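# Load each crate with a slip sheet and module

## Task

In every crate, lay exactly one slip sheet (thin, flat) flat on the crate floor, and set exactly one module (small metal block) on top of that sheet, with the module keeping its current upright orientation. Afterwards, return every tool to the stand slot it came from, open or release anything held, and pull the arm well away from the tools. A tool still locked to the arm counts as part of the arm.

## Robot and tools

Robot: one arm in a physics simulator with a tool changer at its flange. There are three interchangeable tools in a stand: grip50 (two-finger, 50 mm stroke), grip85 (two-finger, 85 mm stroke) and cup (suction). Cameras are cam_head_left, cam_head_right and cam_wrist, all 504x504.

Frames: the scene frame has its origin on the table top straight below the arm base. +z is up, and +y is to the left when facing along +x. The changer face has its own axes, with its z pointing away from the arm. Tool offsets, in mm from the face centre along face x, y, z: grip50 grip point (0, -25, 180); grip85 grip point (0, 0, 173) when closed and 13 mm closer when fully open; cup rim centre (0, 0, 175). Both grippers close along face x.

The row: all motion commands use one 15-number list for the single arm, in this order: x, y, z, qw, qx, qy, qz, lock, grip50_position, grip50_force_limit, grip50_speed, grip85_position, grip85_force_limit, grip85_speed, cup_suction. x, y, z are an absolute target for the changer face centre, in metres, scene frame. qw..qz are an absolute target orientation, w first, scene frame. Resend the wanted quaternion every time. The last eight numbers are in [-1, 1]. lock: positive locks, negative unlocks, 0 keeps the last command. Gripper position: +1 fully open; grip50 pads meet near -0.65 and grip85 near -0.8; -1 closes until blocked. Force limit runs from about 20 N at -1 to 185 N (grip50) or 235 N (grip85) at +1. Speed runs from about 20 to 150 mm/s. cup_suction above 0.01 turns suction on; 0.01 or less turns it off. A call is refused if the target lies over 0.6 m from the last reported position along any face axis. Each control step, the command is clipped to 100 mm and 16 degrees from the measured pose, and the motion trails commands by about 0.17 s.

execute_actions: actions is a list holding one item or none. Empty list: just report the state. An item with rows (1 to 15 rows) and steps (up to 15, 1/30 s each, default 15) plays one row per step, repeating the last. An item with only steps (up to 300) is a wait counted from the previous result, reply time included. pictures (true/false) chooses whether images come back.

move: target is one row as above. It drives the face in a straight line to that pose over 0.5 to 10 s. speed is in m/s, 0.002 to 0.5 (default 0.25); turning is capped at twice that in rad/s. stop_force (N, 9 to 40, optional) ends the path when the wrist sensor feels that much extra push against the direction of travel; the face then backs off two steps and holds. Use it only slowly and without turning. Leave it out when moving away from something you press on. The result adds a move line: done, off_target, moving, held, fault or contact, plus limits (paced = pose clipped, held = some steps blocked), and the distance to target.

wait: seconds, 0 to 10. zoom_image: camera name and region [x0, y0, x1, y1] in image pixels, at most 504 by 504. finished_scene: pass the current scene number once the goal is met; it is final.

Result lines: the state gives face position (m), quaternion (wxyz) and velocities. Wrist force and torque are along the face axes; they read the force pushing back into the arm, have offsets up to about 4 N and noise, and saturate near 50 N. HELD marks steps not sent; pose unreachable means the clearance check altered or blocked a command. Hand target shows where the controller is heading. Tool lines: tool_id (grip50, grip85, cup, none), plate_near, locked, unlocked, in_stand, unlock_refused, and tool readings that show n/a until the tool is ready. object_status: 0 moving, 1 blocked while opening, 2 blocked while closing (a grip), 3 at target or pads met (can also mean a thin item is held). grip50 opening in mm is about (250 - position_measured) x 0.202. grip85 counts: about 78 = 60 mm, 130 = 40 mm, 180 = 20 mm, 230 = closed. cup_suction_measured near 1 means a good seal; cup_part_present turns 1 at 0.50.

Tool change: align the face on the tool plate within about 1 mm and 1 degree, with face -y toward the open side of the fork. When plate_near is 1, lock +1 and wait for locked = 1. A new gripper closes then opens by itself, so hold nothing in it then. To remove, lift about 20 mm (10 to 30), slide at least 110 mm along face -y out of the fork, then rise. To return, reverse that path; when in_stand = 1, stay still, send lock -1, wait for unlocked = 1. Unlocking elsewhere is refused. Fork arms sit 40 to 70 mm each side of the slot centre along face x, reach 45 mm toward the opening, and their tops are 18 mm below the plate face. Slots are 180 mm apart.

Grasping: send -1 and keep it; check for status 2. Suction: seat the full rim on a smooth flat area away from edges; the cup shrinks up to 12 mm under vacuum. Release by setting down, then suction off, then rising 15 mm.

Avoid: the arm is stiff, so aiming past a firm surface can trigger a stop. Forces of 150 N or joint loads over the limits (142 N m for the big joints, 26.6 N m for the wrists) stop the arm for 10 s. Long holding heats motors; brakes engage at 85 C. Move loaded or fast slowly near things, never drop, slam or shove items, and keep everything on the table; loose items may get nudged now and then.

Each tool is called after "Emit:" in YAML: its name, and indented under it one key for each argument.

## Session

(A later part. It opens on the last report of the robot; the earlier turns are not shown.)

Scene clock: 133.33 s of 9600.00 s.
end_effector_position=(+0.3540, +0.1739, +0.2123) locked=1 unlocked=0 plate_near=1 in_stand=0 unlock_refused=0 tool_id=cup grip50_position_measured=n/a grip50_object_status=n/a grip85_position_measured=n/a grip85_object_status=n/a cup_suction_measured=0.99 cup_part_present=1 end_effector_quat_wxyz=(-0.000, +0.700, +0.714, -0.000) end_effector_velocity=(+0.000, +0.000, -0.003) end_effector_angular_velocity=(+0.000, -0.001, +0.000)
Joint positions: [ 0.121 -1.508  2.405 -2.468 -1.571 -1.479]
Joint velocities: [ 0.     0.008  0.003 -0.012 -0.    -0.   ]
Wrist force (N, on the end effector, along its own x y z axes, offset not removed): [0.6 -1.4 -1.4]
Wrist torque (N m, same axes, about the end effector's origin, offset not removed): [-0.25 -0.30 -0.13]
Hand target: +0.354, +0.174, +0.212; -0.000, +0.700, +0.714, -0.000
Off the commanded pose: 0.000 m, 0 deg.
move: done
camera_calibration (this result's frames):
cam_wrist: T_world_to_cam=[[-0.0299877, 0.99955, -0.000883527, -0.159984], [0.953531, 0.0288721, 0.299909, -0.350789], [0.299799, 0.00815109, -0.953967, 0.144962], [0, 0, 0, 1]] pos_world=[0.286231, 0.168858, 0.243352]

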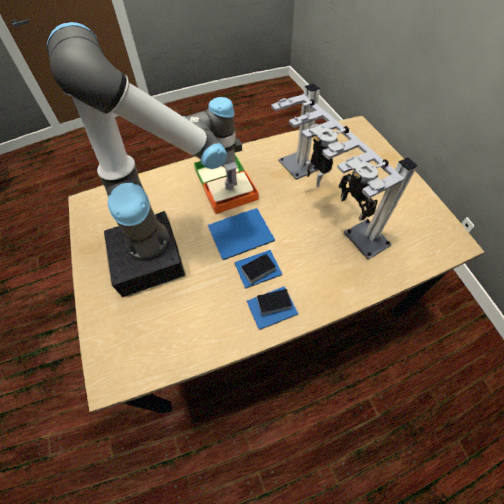

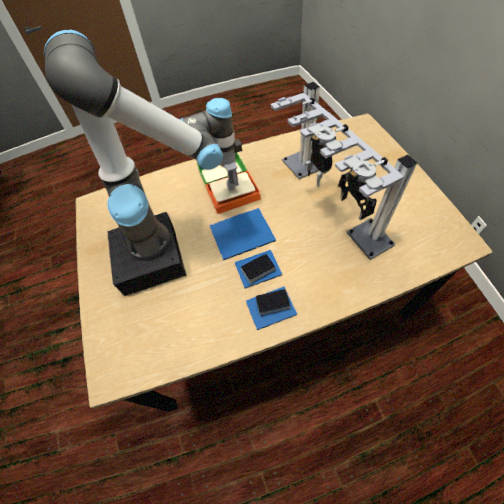

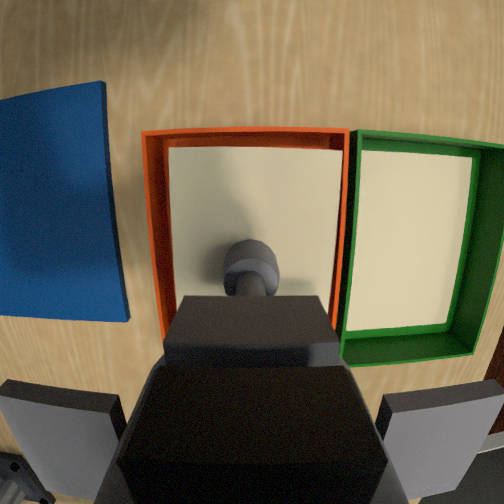

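Emit:
move:
  target: [0.352,0.169,0.212,0,0.6871,0.7266,0,0,0,0,0,0,0,0,1]
  speed: 0.04

Emit:
move:
  target: [0.352,0.169,0.1705,0,0.6871,0.7266,0,0,0,0,0,0,0,0,1]
  speed: 0.04

Emit:
execute_actions:
  actions:
    - {"rows":[[0.352,0.169,0.172,0,0.6871,0.7266,0,0,0,0,0,0,0,0,0]],"steps":10}
  pictures: false

Emit:
move:
  target: [0.352,0.169,0.23,0,0.6871,0.7266,0,0,0,0,0,0,0,0,0]
  speed: 0.15

Emit:
move:
  target: [0.474,0.1425,0.381,0,0.6501,0.7598,0,0,0,0,0,0,0,0,0]

Emit:
move:
  target: [0.6023,0.1626,0.381,0,0.6501,0.7598,0,0,0,0,0,0,0,0,0]
  speed: 0.1

Emit:
move:
  target: [0.6023,0.1626,0.3618,0,0.6501,0.7598,0,0,0,0,0,0,0,0,0]
  speed: 0.015
  stop_force: 20

Emit:
execute_actions:
  actions:
    - {"rows":[[0.6023,0.1626,0.3618,0,0.6501,0.7598,0,-1,0,0,0,0,0,0,0]]}
  pictures: false

Emit:
execute_actions:
  actions:
    - {"steps":25}
  pictures: false

Scene clock: 147.40 s of 9600.00 s.
end_effector_position=(+0.3521, +0.1693, +0.2120) locked=1 unlocked=0 plate_near=1 in_stand=0 unlock_refused=0 tool_id=cup grip50_position_measured=n/a grip50_object_status=n/a grip85_position_measured=n/a grip85_object_status=n/a cup_suction_measured=0.99 cup_part_present=1 end_effector_quat_wxyz=(+0.000, +0.688, +0.726, -0.000) end_effector_velocity=(-0.000, -0.003, +0.000) end_effector_angular_velocity=(-0.000, -0.002, +0.017)
Joint positions: [ 0.109 -1.515  2.415 -2.47  -1.571 -1.524]
Joint velocities: [-0.007 -0.005  0.004 -0.001 -0.001 -0.024]
Wrist force (N, on the end effector, along its own x y z axes, offset not removed): [1.7 1.0 -0.4]
Wrist torque (N m, same axes, about the end effector's origin, offset not removed): [-0.16 -0.25 -0.12]
Hand target: +0.352, +0.169, +0.212; +0.000, +0.687, +0.727, +0.000
Off the commanded pose: 0.000 m, 0 deg.
move: done
camera_calibration (this result's frames):
cam_wrist: T_world_to_cam=[[-0.0635933, 0.997975, -0.00098049, -0.143275], [0.951989, 0.0609576, 0.300002, -0.353634], [0.299454, 0.0181447, -0.953938, 0.143691], [0, 0, 0, 1]] pos_world=[0.284516, 0.161935, 0.243023]

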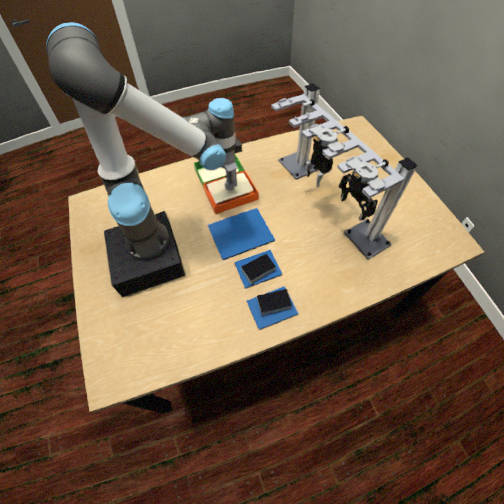

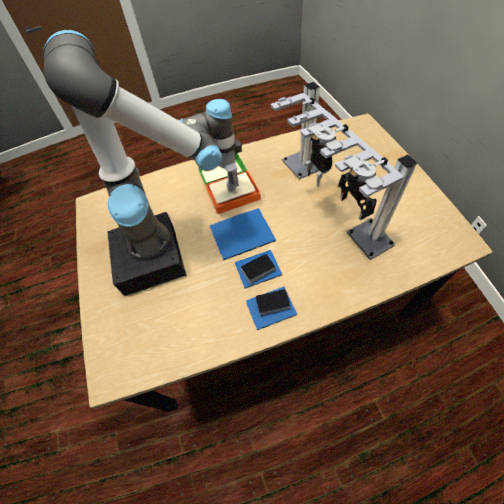

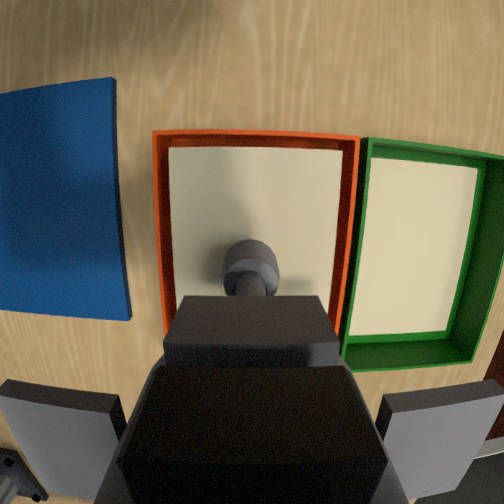

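Scene clock: 148.83 s of 9600.00 s.
end_effector_position=(+0.3521, +0.1690, +0.1708) locked=1 unlocked=0 plate_near=1 in_stand=0 unlock_refused=0 tool_id=cup grip50_position_measured=n/a grip50_object_status=n/a grip85_position_measured=n/a grip85_object_status=n/a cup_suction_measured=0.99 cup_part_present=1 end_effector_quat_wxyz=(-0.000, +0.687, +0.727, -0.000) end_effector_velocity=(+0.000, -0.000, -0.003) end_effector_angular_velocity=(-0.000, -0.001, -0.000)
Joint positions: [ 0.109 -1.392  2.452 -2.631 -1.571 -1.527]
Joint velocities: [-0.001  0.009  0.001 -0.011 -0.    -0.   ]
Wrist force (N, on the end effector, along its own x y z axes, offset not removed): [2.1 0.6 0.4]
Wrist torque (N m, same axes, about the end effector's origin, offset not removed): [-0.09 -0.18 -0.10]
Hand target: +0.352, +0.169, +0.170; -0.000, +0.687, +0.727, -0.000
Off the commanded pose: 0.000 m, 0 deg.
move: done
camera_calibration (this result's frames):
cam_wrist: T_world_to_cam=[[-0.0657891, 0.997833, -0.000891061, -0.142235], [0.951875, 0.0630268, 0.299936, -0.341472], [0.299342, 0.0188843, -0.953959, 0.104307], [0, 0, 0, 1]] pos_world=[0.284458, 0.161478, 0.201798]

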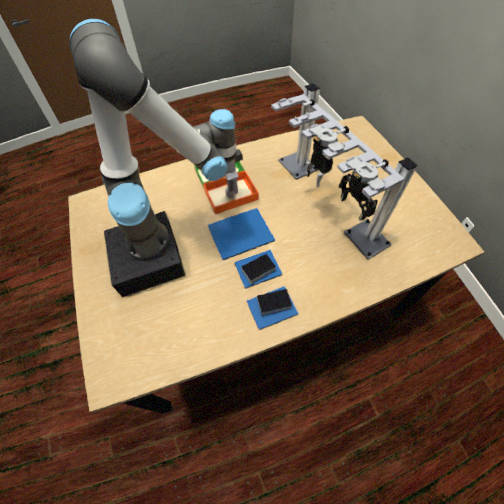

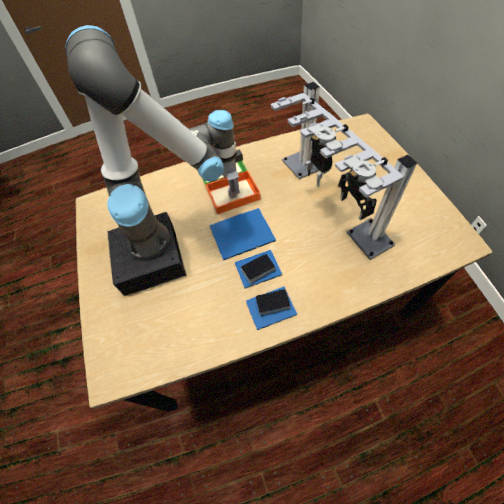

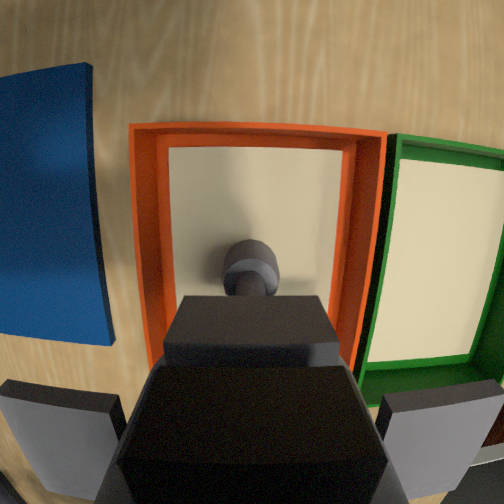

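Scene clock: 149.17 s of 9600.00 s.
end_effector_position=(+0.3520, +0.1690, +0.1718) locked=1 unlocked=0 plate_near=1 in_stand=0 unlock_refused=0 tool_id=cup grip50_position_measured=n/a grip50_object_status=n/a grip85_position_measured=n/a grip85_object_status=n/a cup_suction_measured=0.00 cup_part_present=0 end_effector_quat_wxyz=(-0.000, +0.687, +0.727, -0.000) end_effector_velocity=(+0.000, +0.000, +0.002) end_effector_angular_velocity=(-0.000, -0.001, +0.000)
Joint positions: [ 0.109 -1.396  2.452 -2.627 -1.571 -1.527]
Joint velocities: [ 0.    -0.005 -0.001  0.005 -0.     0.   ]
Wrist force (N, on the end effector, along its own x y z axes, offset not removed): [3.6 -0.5 -13.7]
Wrist torque (N m, same axes, about the end effector's origin, offset not removed): [-0.22 -0.40 0.03]
Hand target: +0.352, +0.169, +0.172; +0.000, +0.687, +0.727, +0.000
Off the commanded pose: 0.000 m, 0 deg.
Steps of this call (steps 1 to 10: all 10 steps of this action). Readings (end_effector_position | what the end effector reports):
1: (+0.3521, +0.1690, +0.1707) | locked=1 unlocked=0 plate_near=1 in_stand=0 unlock_refused=0 tool_id=cup grip50_position_measured=n/a grip50_object_status=n/a grip85_position_measured=n/a grip85_object_status=n/a cup_suction_measured=0.64 cup_part_present=1
2: (+0.3520, +0.1690, +0.1708) | locked=1 unlocked=0 plate_near=1 in_stand=0 unlock_refused=0 tool_id=cup grip50_position_measured=n/a grip50_object_status=n/a grip85_position_measured=n/a grip85_object_status=n/a cup_suction_measured=0.29 cup_part_present=0
4: (+0.3520, +0.1690, +0.1712) | locked=1 unlocked=0 plate_near=1 in_stand=0 unlock_refused=0 tool_id=cup grip50_position_measured=n/a grip50_object_status=n/a grip85_position_measured=n/a grip85_object_status=n/a cup_suction_measured=0.00 cup_part_present=0
8: (+0.3519, +0.1690, +0.1717) | locked=1 unlocked=0 plate_near=1 in_stand=0 unlock_refused=0 tool_id=cup grip50_position_measured=n/a grip50_object_status=n/a grip85_position_measured=n/a grip85_object_status=n/a cup_suction_measured=0.00 cup_part_present=0
10: the state above

Scene clock: 150.40 s of 9600.00 s.
end_effector_position=(+0.3519, +0.1690, +0.2298) locked=1 unlocked=0 plate_near=1 in_stand=0 unlock_refused=0 tool_id=cup grip50_position_measured=n/a grip50_object_status=n/a grip85_position_measured=n/a grip85_object_status=n/a cup_suction_measured=0.00 cup_part_present=0 end_effector_quat_wxyz=(+0.000, +0.687, +0.727, +0.000) end_effector_velocity=(-0.000, -0.000, +0.002) end_effector_angular_velocity=(-0.002, +0.003, +0.000)
Joint positions: [ 0.109 -1.564  2.396 -2.403 -1.571 -1.527]
Joint velocities: [-0.001 -0.006 -0.003  0.012 -0.001 -0.001]
Wrist force (N, on the end effector, along its own x y z axes, offset not removed): [1.2 -0.7 -1.3]
Wrist torque (N m, same axes, about the end effector's origin, offset not removed): [-0.06 -0.25 -0.08]
Hand target: +0.352, +0.169, +0.230; +0.000, +0.687, +0.727, +0.000
Off the commanded pose: 0.000 m, 0 deg.
move: done
camera_calibration (this result's frames):
cam_wrist: T_world_to_cam=[[-0.0658819, 0.997827, -0.000879615, -0.142194], [0.951797, 0.0631073, 0.300168, -0.359075], [0.299571, 0.0189384, -0.953886, 0.160529], [0, 0, 0, 1]] pos_world=[0.284308, 0.161505, 0.260784]

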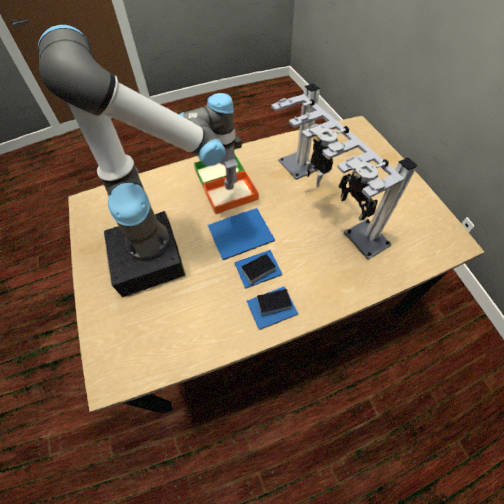

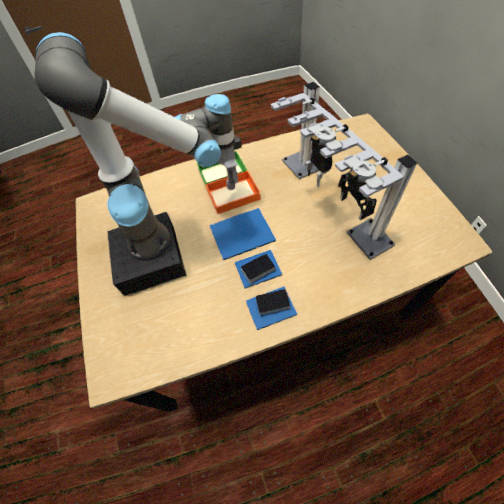

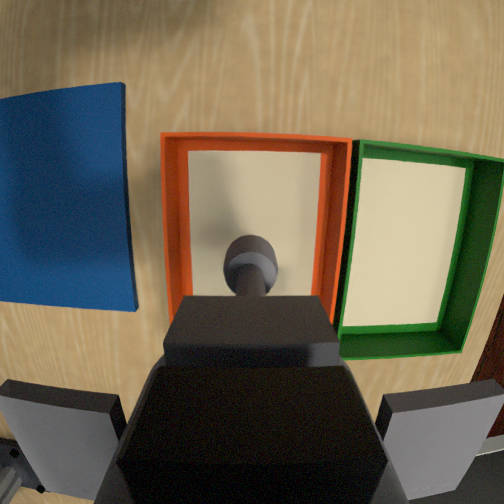

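Scene clock: 151.87 s of 9600.00 s.
end_effector_position=(+0.4735, +0.1425, +0.3810) locked=1 unlocked=0 plate_near=1 in_stand=0 unlock_refused=0 tool_id=cup grip50_position_measured=n/a grip50_object_status=n/a grip85_position_measured=n/a grip85_object_status=n/a cup_suction_measured=0.00 cup_part_present=0 end_effector_quat_wxyz=(+0.000, +0.650, +0.760, +0.000) end_effector_velocity=(+0.002, -0.000, +0.002) end_effector_angular_velocity=(-0.001, +0.000, +0.002)
Joint positions: [ 0.029 -1.549  1.91  -1.933 -1.571 -1.707]
Joint velocities: [-0.001  0.004 -0.009  0.005 -0.001 -0.002]
Wrist force (N, on the end effector, along its own x y z axes, offset not removed): [1.7 -0.1 -0.3]
Wrist torque (N m, same axes, about the end effector's origin, offset not removed): [-0.15 -0.27 -0.13]
Hand target: +0.474, +0.142, +0.381; +0.000, +0.650, +0.760, +0.000
Off the commanded pose: 0.001 m, 0 deg.
move: done
camera_calibration (this result's frames):
cam_wrist: T_world_to_cam=[[-0.164378, 0.986397, -0.000936121, -0.0592527], [0.940817, 0.157067, 0.300323, -0.52674], [0.296385, 0.0484857, -0.953837, 0.266118], [0, 0, 0, 1]] pos_world=[0.406953, 0.128277, 0.41197]

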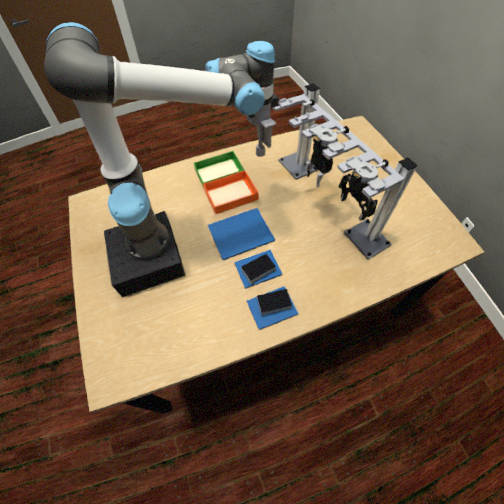

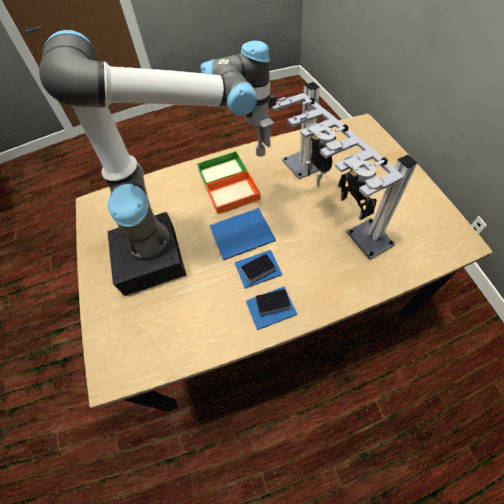

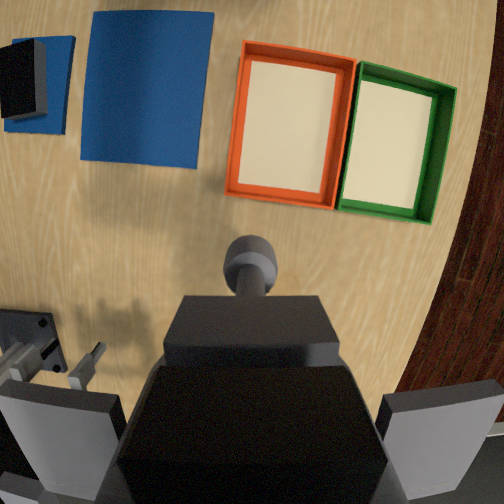

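Scene clock: 153.70 s of 9600.00 s.
end_effector_position=(+0.6019, +0.1625, +0.3811) locked=1 unlocked=0 plate_near=1 in_stand=0 unlock_refused=0 tool_id=cup grip50_position_measured=n/a grip50_object_status=n/a grip85_position_measured=n/a grip85_object_status=n/a cup_suction_measured=0.00 cup_part_present=0 end_effector_quat_wxyz=(-0.000, +0.650, +0.760, +0.000) end_effector_velocity=(+0.003, +0.000, +0.000) end_effector_angular_velocity=(-0.000, +0.001, -0.000)
Joint positions: [ 0.058 -1.248  1.55  -1.873 -1.571 -1.678]
Joint velocities: [ 0.     0.007 -0.009  0.004 -0.     0.001]
Wrist force (N, on the end effector, along its own x y z axes, offset not removed): [1.1 0.3 -1.7]
Wrist torque (N m, same axes, about the end effector's origin, offset not removed): [-0.20 -0.16 0.02]
Hand target: +0.602, +0.163, +0.381; -0.000, +0.650, +0.760, -0.000
Off the commanded pose: 0.000 m, 0 deg.
move: done
camera_calibration (this result's frames):
cam_wrist: T_world_to_cam=[[-0.164555, 0.986368, -0.000852795, -0.0578439], [0.940884, 0.157226, 0.300028, -0.650686], [0.296072, 0.0485686, -0.95393, 0.227388], [0, 0, 0, 1]] pos_world=[0.535379, 0.148316, 0.412087]

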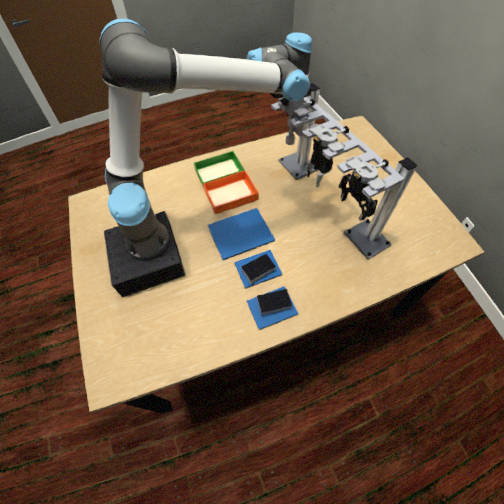

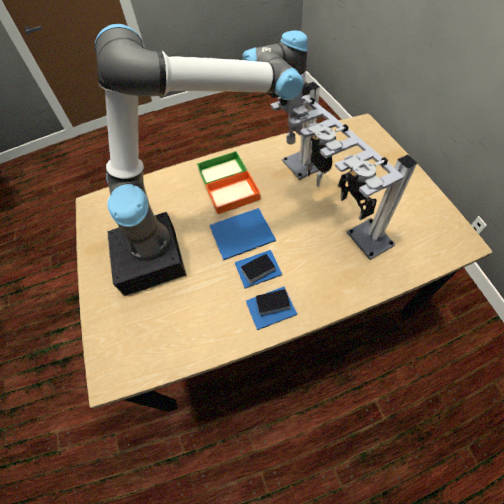

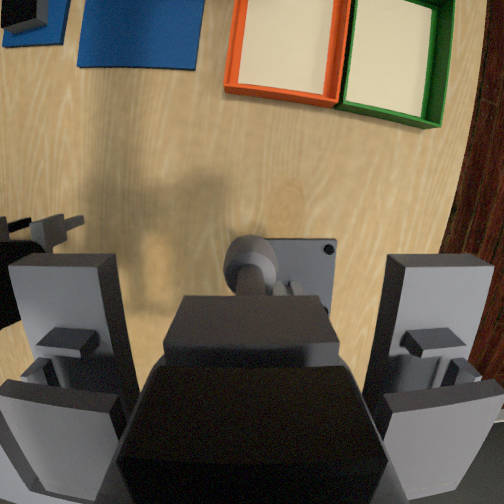

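Scene clock: 155.23 s of 9600.00 s.
end_effector_position=(+0.6023, +0.1626, +0.3621) locked=1 unlocked=0 plate_near=1 in_stand=1 unlock_refused=0 tool_id=cup grip50_position_measured=n/a grip50_object_status=n/a grip85_position_measured=n/a grip85_object_status=n/a cup_suction_measured=0.00 cup_part_present=0 end_effector_quat_wxyz=(-0.000, +0.650, +0.760, -0.000) end_effector_velocity=(+0.000, -0.000, -0.003) end_effector_angular_velocity=(+0.001, -0.001, -0.001)
Joint positions: [ 0.058 -1.233  1.58  -1.918 -1.571 -1.678]
Joint velocities: [-0.001  0.002  0.004 -0.007  0.001  0.   ]
Wrist force (N, on the end effector, along its own x y z axes, offset not removed): [1.1 0.9 -1.8]
Wrist torque (N m, same axes, about the end effector's origin, offset not removed): [-0.14 -0.21 -0.14]
Hand target: +0.602, +0.163, +0.362; -0.000, +0.650, +0.760, -0.000
Off the commanded pose: 0.000 m, 0 deg.
move: done
camera_calibration (this result's frames):
cam_wrist: T_world_to_cam=[[-0.16455, 0.986368, -0.00088621, -0.0578668], [0.9409, 0.157235, 0.299976, -0.645421], [0.296026, 0.0485272, -0.953946, 0.209259], [0, 0, 0, 1]] pos_world=[0.535808, 0.148406, 0.393181]

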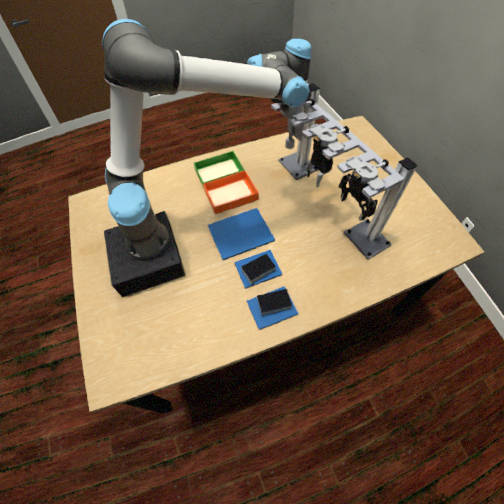

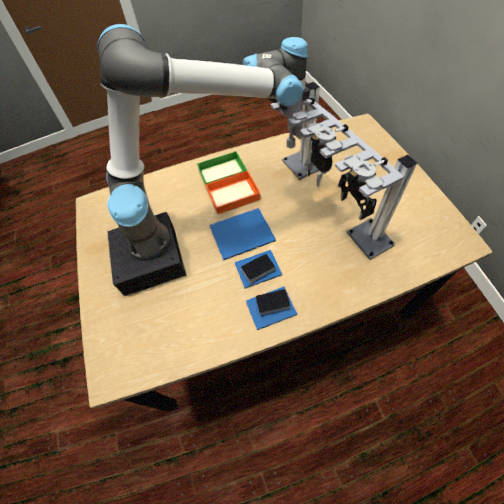

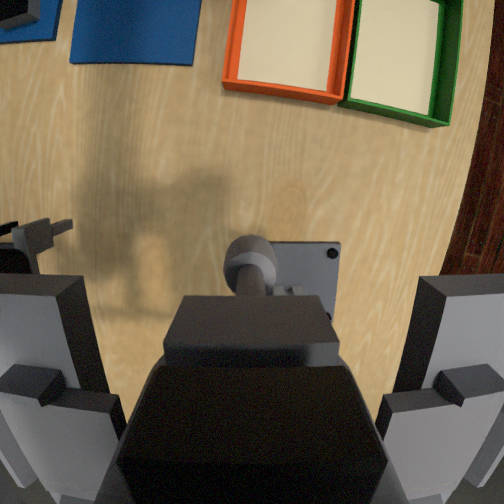

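Scene clock: 155.73 s of 9600.00 s.
end_effector_position=(+0.6023, +0.1626, +0.3618) locked=0 unlocked=0 plate_near=1 in_stand=1 unlock_refused=0 tool_id=none grip50_position_measured=n/a grip50_object_status=n/a grip85_position_measured=n/a grip85_object_status=n/a cup_suction_measured=n/a cup_part_present=n/a end_effector_quat_wxyz=(+0.000, +0.650, +0.760, +0.000) end_effector_velocity=(+0.000, -0.000, +0.000) end_effector_angular_velocity=(+0.000, -0.001, -0.000)
Joint positions: [ 0.058 -1.233  1.581 -1.919 -1.571 -1.678]
Joint velocities: [-0.001 -0.    -0.    -0.     0.    -0.   ]
Wrist force (N, on the end effector, along its own x y z axes, offset not removed): [0.6 0.4 -0.5]
Wrist torque (N m, same axes, about the end effector's origin, offset not removed): [-0.05 -0.12 -0.07]
Hand target: +0.602, +0.163, +0.362; -0.000, +0.650, +0.760, -0.000
Off the commanded pose: 0.000 m, 0 deg.
Steps of this call (steps 1 to 15: all 15 steps of this action). Readings (end_effector_position | what the end effector reports):
1: (+0.6023, +0.1626, +0.3620) | locked=1 unlocked=0 plate_near=1 in_stand=1 unlock_refused=0 tool_id=cup grip50_position_measured=n/a grip50_object_status=n/a grip85_position_measured=n/a grip85_object_status=n/a cup_suction_measured=0.00 cup_part_present=0
2: (+0.6023, +0.1626, +0.3619) | locked=1 unlocked=0 plate_near=1 in_stand=1 unlock_refused=0 tool_id=cup grip50_position_measured=n/a grip50_object_status=n/a grip85_position_measured=n/a grip85_object_status=n/a cup_suction_measured=0.00 cup_part_present=0
4: (+0.6023, +0.1626, +0.3619) | locked=1 unlocked=0 plate_near=1 in_stand=1 unlock_refused=0 tool_id=cup grip50_position_measured=n/a grip50_object_status=n/a grip85_position_measured=n/a grip85_object_status=n/a cup_suction_measured=0.00 cup_part_present=0
8: (+0.6023, +0.1626, +0.3619) | locked=0 unlocked=0 plate_near=1 in_stand=1 unlock_refused=0 tool_id=none grip50_position_measured=n/a grip50_object_status=n/a grip85_position_measured=n/a grip85_object_status=n/a cup_suction_measured=n/a cup_part_present=n/a
15: the state above

Scene clock: 156.57 s of 9600.00 s.
end_effector_position=(+0.6023, +0.1626, +0.3618) locked=0 unlocked=1 plate_near=1 in_stand=1 unlock_refused=0 tool_id=none grip50_position_measured=n/a grip50_object_status=n/a grip85_position_measured=n/a grip85_object_status=n/a cup_suction_measured=n/a cup_part_present=n/a end_effector_quat_wxyz=(+0.000, +0.650, +0.760, -0.000) end_effector_velocity=(+0.000, -0.000, -0.000) end_effector_angular_velocity=(+0.002, +0.001, -0.000)
Joint positions: [ 0.058 -1.233  1.581 -1.919 -1.571 -1.678]
Joint velocities: [-0.     0.001  0.    -0.     0.002 -0.   ]
Wrist force (N, on the end effector, along its own x y z axes, offset not removed): [1.9 0.2 0.8]
Wrist torque (N m, same axes, about the end effector's origin, offset not removed): [-0.14 -0.23 -0.03]
Hand target: +0.602, +0.163, +0.362; -0.000, +0.650, +0.760, -0.000
Off the commanded pose: 0.000 m, 0 deg.
Steps of this call (steps 1 to 25: nothing new was sent). Readings (end_effector_position | what the end effector reports):
1: (+0.6023, +0.1626, +0.3618) | locked=0 unlocked=0 plate_near=1 in_stand=1 unlock_refused=0 tool_id=none grip50_position_measured=n/a grip50_object_status=n/a grip85_position_measured=n/a grip85_object_status=n/a cup_suction_measured=n/a cup_part_present=n/a
2: (+0.6023, +0.1626, +0.3618) | locked=0 unlocked=0 plate_near=1 in_stand=1 unlock_refused=0 tool_id=none grip50_position_measured=n/a grip50_object_status=n/a grip85_position_measured=n/a grip85_object_status=n/a cup_suction_measured=n/a cup_part_present=n/a
4: (+0.6023, +0.1626, +0.3618) | locked=0 unlocked=0 plate_near=1 in_stand=1 unlock_refused=0 tool_id=none grip50_position_measured=n/a grip50_object_status=n/a grip85_position_measured=n/a grip85_object_status=n/a cup_suction_measured=n/a cup_part_present=n/a
8: (+0.6023, +0.1626, +0.3618) | locked=0 unlocked=0 plate_near=1 in_stand=1 unlock_refused=0 tool_id=none grip50_position_measured=n/a grip50_object_status=n/a grip85_position_measured=n/a grip85_object_status=n/a cup_suction_measured=n/a cup_part_present=n/a
25: the state above

Emit:
move:
  target: [0.6023,0.1626,0.40,0,0.6501,0.7598,0,0,0,0,0,0,0,0,0]
  speed: 0.08

Emit:
move:
  target: [0.658,-0.1931,0.40,0,0.6501,0.7598,0,0,0,0,0,0,0,0,0]

Scene clock: 160.93 s of 9600.00 s.
end_effector_position=(+0.6022, +0.1626, +0.3997) locked=0 unlocked=1 plate_near=0 in_stand=0 unlock_refused=0 tool_id=none grip50_position_measured=n/a grip50_object_status=n/a grip85_position_measured=n/a grip85_object_status=n/a cup_suction_measured=n/a cup_part_present=n/a end_effector_quat_wxyz=(+0.000, +0.650, +0.760, +0.000) end_effector_velocity=(-0.000, +0.000, +0.003) end_effector_angular_velocity=(+0.000, -0.001, +0.000)
Joint positions: [ 0.058 -1.26   1.516 -1.828 -1.571 -1.678]
Joint velocities: [ 0.001 -0.002 -0.005  0.006  0.     0.   ]
Wrist force (N, on the end effector, along its own x y z axes, offset not removed): [2.2 -0.9 -0.3]
Wrist torque (N m, same axes, about the end effector's origin, offset not removed): [-0.25 -0.31 -0.05]
Hand target: +0.602, +0.163, +0.400; +0.000, +0.650, +0.760, +0.000
Off the commanded pose: 0.000 m, 0 deg.
move: done
camera_calibration (this result's frames):
cam_wrist: T_world_to_cam=[[-0.164549, 0.986369, -0.000868294, -0.0578587], [0.940878, 0.157224, 0.300047, -0.656607], [0.296094, 0.0485555, -0.953924, 0.245044], [0, 0, 0, 1]] pos_world=[0.535711, 0.148406, 0.430717]

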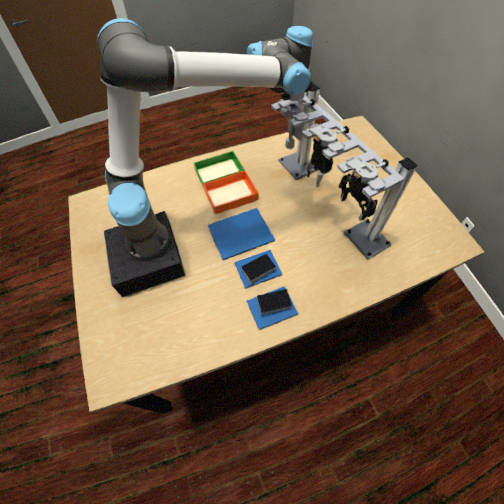

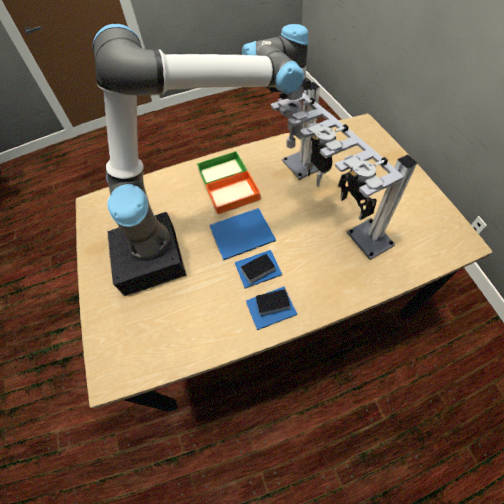

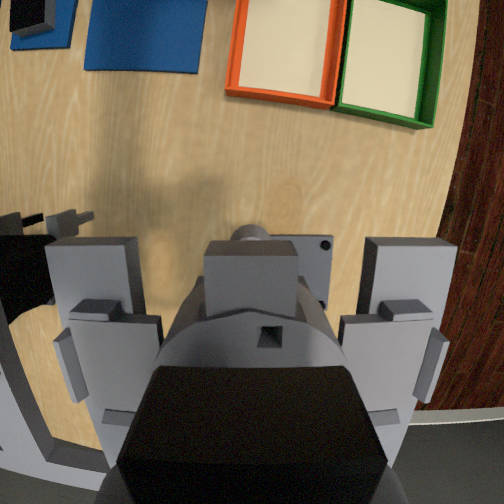

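Scene clock: 163.07 s of 9600.00 s.
end_effector_position=(+0.6579, -0.1929, +0.4000) locked=0 unlocked=1 plate_near=0 in_stand=0 unlock_refused=0 tool_id=none grip50_position_measured=n/a grip50_object_status=n/a grip85_position_measured=n/a grip85_object_status=n/a cup_suction_measured=n/a cup_part_present=n/a end_effector_quat_wxyz=(+0.000, +0.650, +0.760, +0.000) end_effector_velocity=(+0.001, -0.003, -0.000) end_effector_angular_velocity=(-0.000, +0.000, +0.000)
Joint positions: [-0.472 -1.113  1.308 -1.767 -1.571 -2.207]
Joint velocities: [-0.003  0.004 -0.006  0.002 -0.    -0.004]
Wrist force (N, on the end effector, along its own x y z axes, offset not removed): [1.4 -0.3 -1.7]
Wrist torque (N m, same axes, about the end effector's origin, offset not removed): [-0.21 -0.24 -0.16]
Hand target: +0.658, -0.193, +0.400; +0.000, +0.650, +0.760, +0.000
Off the commanded pose: 0.000 m, 0 deg.
move: done
camera_calibration (this result's frames):
cam_wrist: T_world_to_cam=[[-0.16453, 0.986371, -0.00155523, 0.302203], [0.940647, 0.157377, 0.300692, -0.653269], [0.296839, 0.04801, -0.95372, 0.245475], [0, 0, 0, 1]] pos_world=[0.59135, -0.20706, 0.431018]

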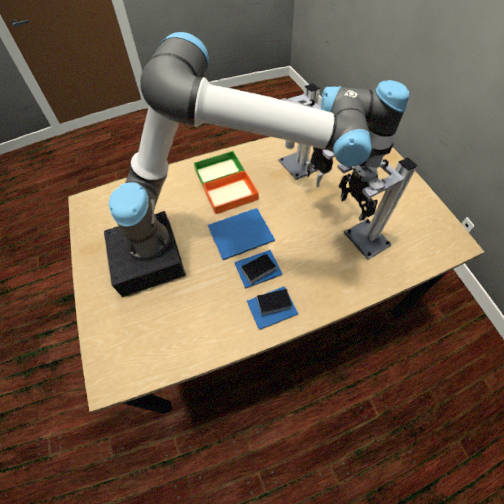

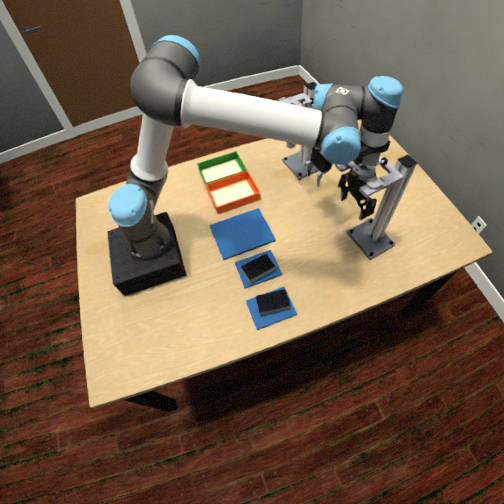

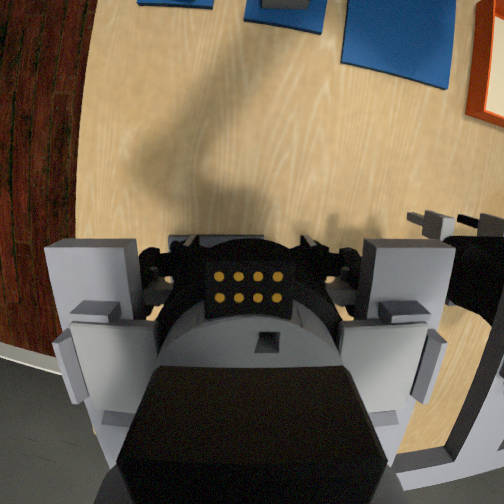

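Emit:
move:
  target: [0.6594,-0.1935,0.374,0,0.6501,0.7598,0,0,0,0,0,0,0,0,0]
  speed: 0.04

Emit:
move:
  target: [0.6594,-0.1935,0.35,0,0.6501,0.7598,0,0,0,0,0,0,0,0,0]
  speed: 0.004
  stop_force: 12

Scene clock: 170.90 s of 9600.00 s.
end_effector_position=(+0.6594, -0.1935, +0.3743) locked=0 unlocked=1 plate_near=0 in_stand=0 unlock_refused=0 tool_id=none grip50_position_measured=n/a grip50_object_status=n/a grip85_position_measured=n/a grip85_object_status=n/a cup_suction_measured=n/a cup_part_present=n/a end_effector_quat_wxyz=(-0.000, +0.650, +0.760, -0.000) end_effector_velocity=(-0.000, +0.001, -0.003) end_effector_angular_velocity=(+0.001, +0.002, +0.000)
Joint positions: [-0.471 -1.095  1.348 -1.824 -1.571 -2.207]
Joint velocities: [ 0.001  0.002  0.004 -0.004 -0.     0.001]
Wrist force (N, on the end effector, along its own x y z axes, offset not removed): [0.1 -1.1 0.1]
Wrist torque (N m, same axes, about the end effector's origin, offset not removed): [-0.25 -0.19 -0.13]
Hand target: +0.659, -0.194, +0.374; -0.000, +0.650, +0.760, -0.000
Off the commanded pose: 0.000 m, 0 deg.
move: done
camera_calibration (this result's frames):
cam_wrist: T_world_to_cam=[[-0.164545, 0.986369, -0.000883881, 0.302797], [0.940898, 0.157228, 0.299984, -0.646796], [0.296034, 0.0485293, -0.953944, 0.221223], [0, 0, 0, 1]] pos_world=[0.592903, -0.207711, 0.405331]

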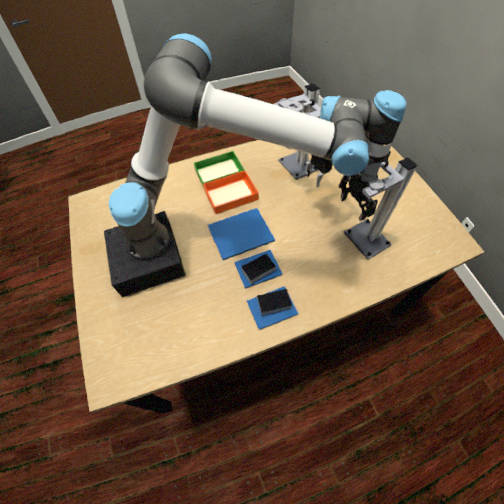

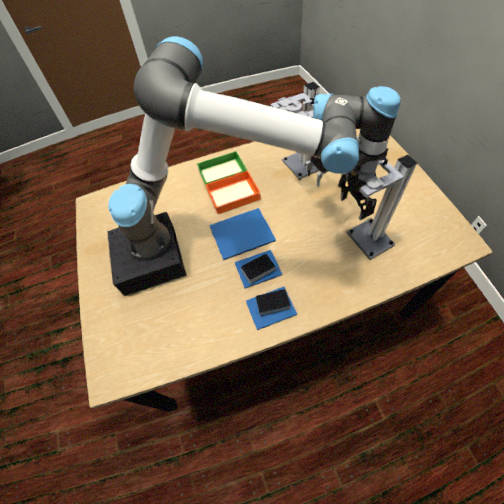

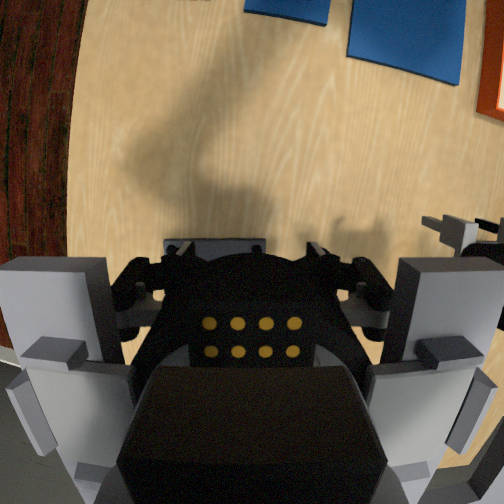

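Scene clock: 174.50 s of 9600.00 s.
end_effector_position=(+0.6594, -0.1935, +0.3615) locked=0 unlocked=1 plate_near=1 in_stand=1 unlock_refused=0 tool_id=none grip50_position_measured=n/a grip50_object_status=n/a grip85_position_measured=n/a grip85_object_status=n/a cup_suction_measured=n/a cup_part_present=n/a end_effector_quat_wxyz=(+0.000, +0.650, +0.760, +0.000) end_effector_velocity=(-0.000, +0.001, +0.000) end_effector_angular_velocity=(+0.001, +0.002, +0.001)
Joint positions: [-0.471 -1.087  1.37  -1.854 -1.571 -2.207]
Joint velocities: [ 0.001 -0.    -0.001  0.004 -0.     0.   ]
Wrist force (N, on the end effector, along its own x y z axes, offset not removed): [2.6 -1.1 -27.1]
Wrist torque (N m, same axes, about the end effector's origin, offset not removed): [-0.82 0.12 -0.04]
Hand target: +0.659, -0.194, +0.362; +0.000, +0.650, +0.760, +0.000
Off the commanded pose: 0.012 m, 0 deg.
move: contact
camera_calibration (this result's frames):
cam_wrist: T_world_to_cam=[[-0.164558, 0.986367, -0.00103755, 0.302852], [0.940816, 0.157274, 0.300217, -0.643011], [0.296288, 0.0484269, -0.95387, 0.208799], [0, 0, 0, 1]] pos_world=[0.592927, -0.207706, 0.392524]

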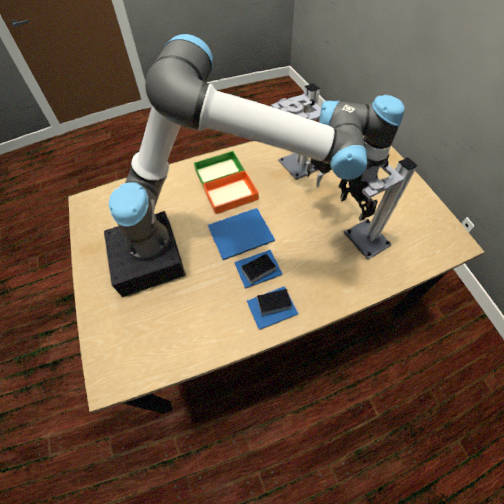

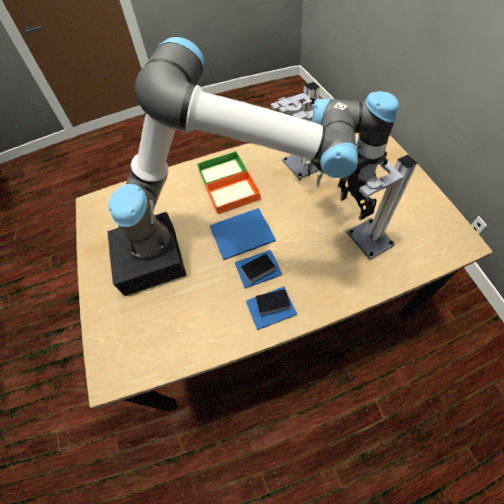

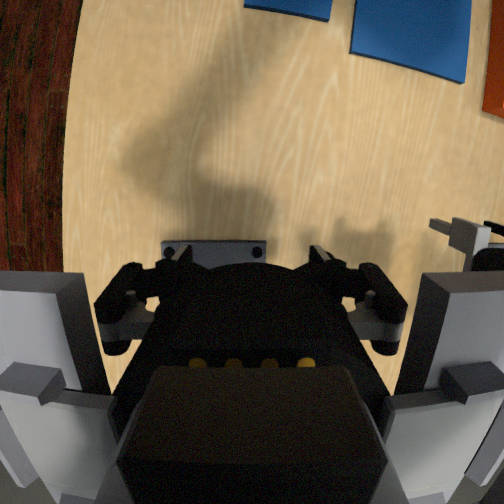

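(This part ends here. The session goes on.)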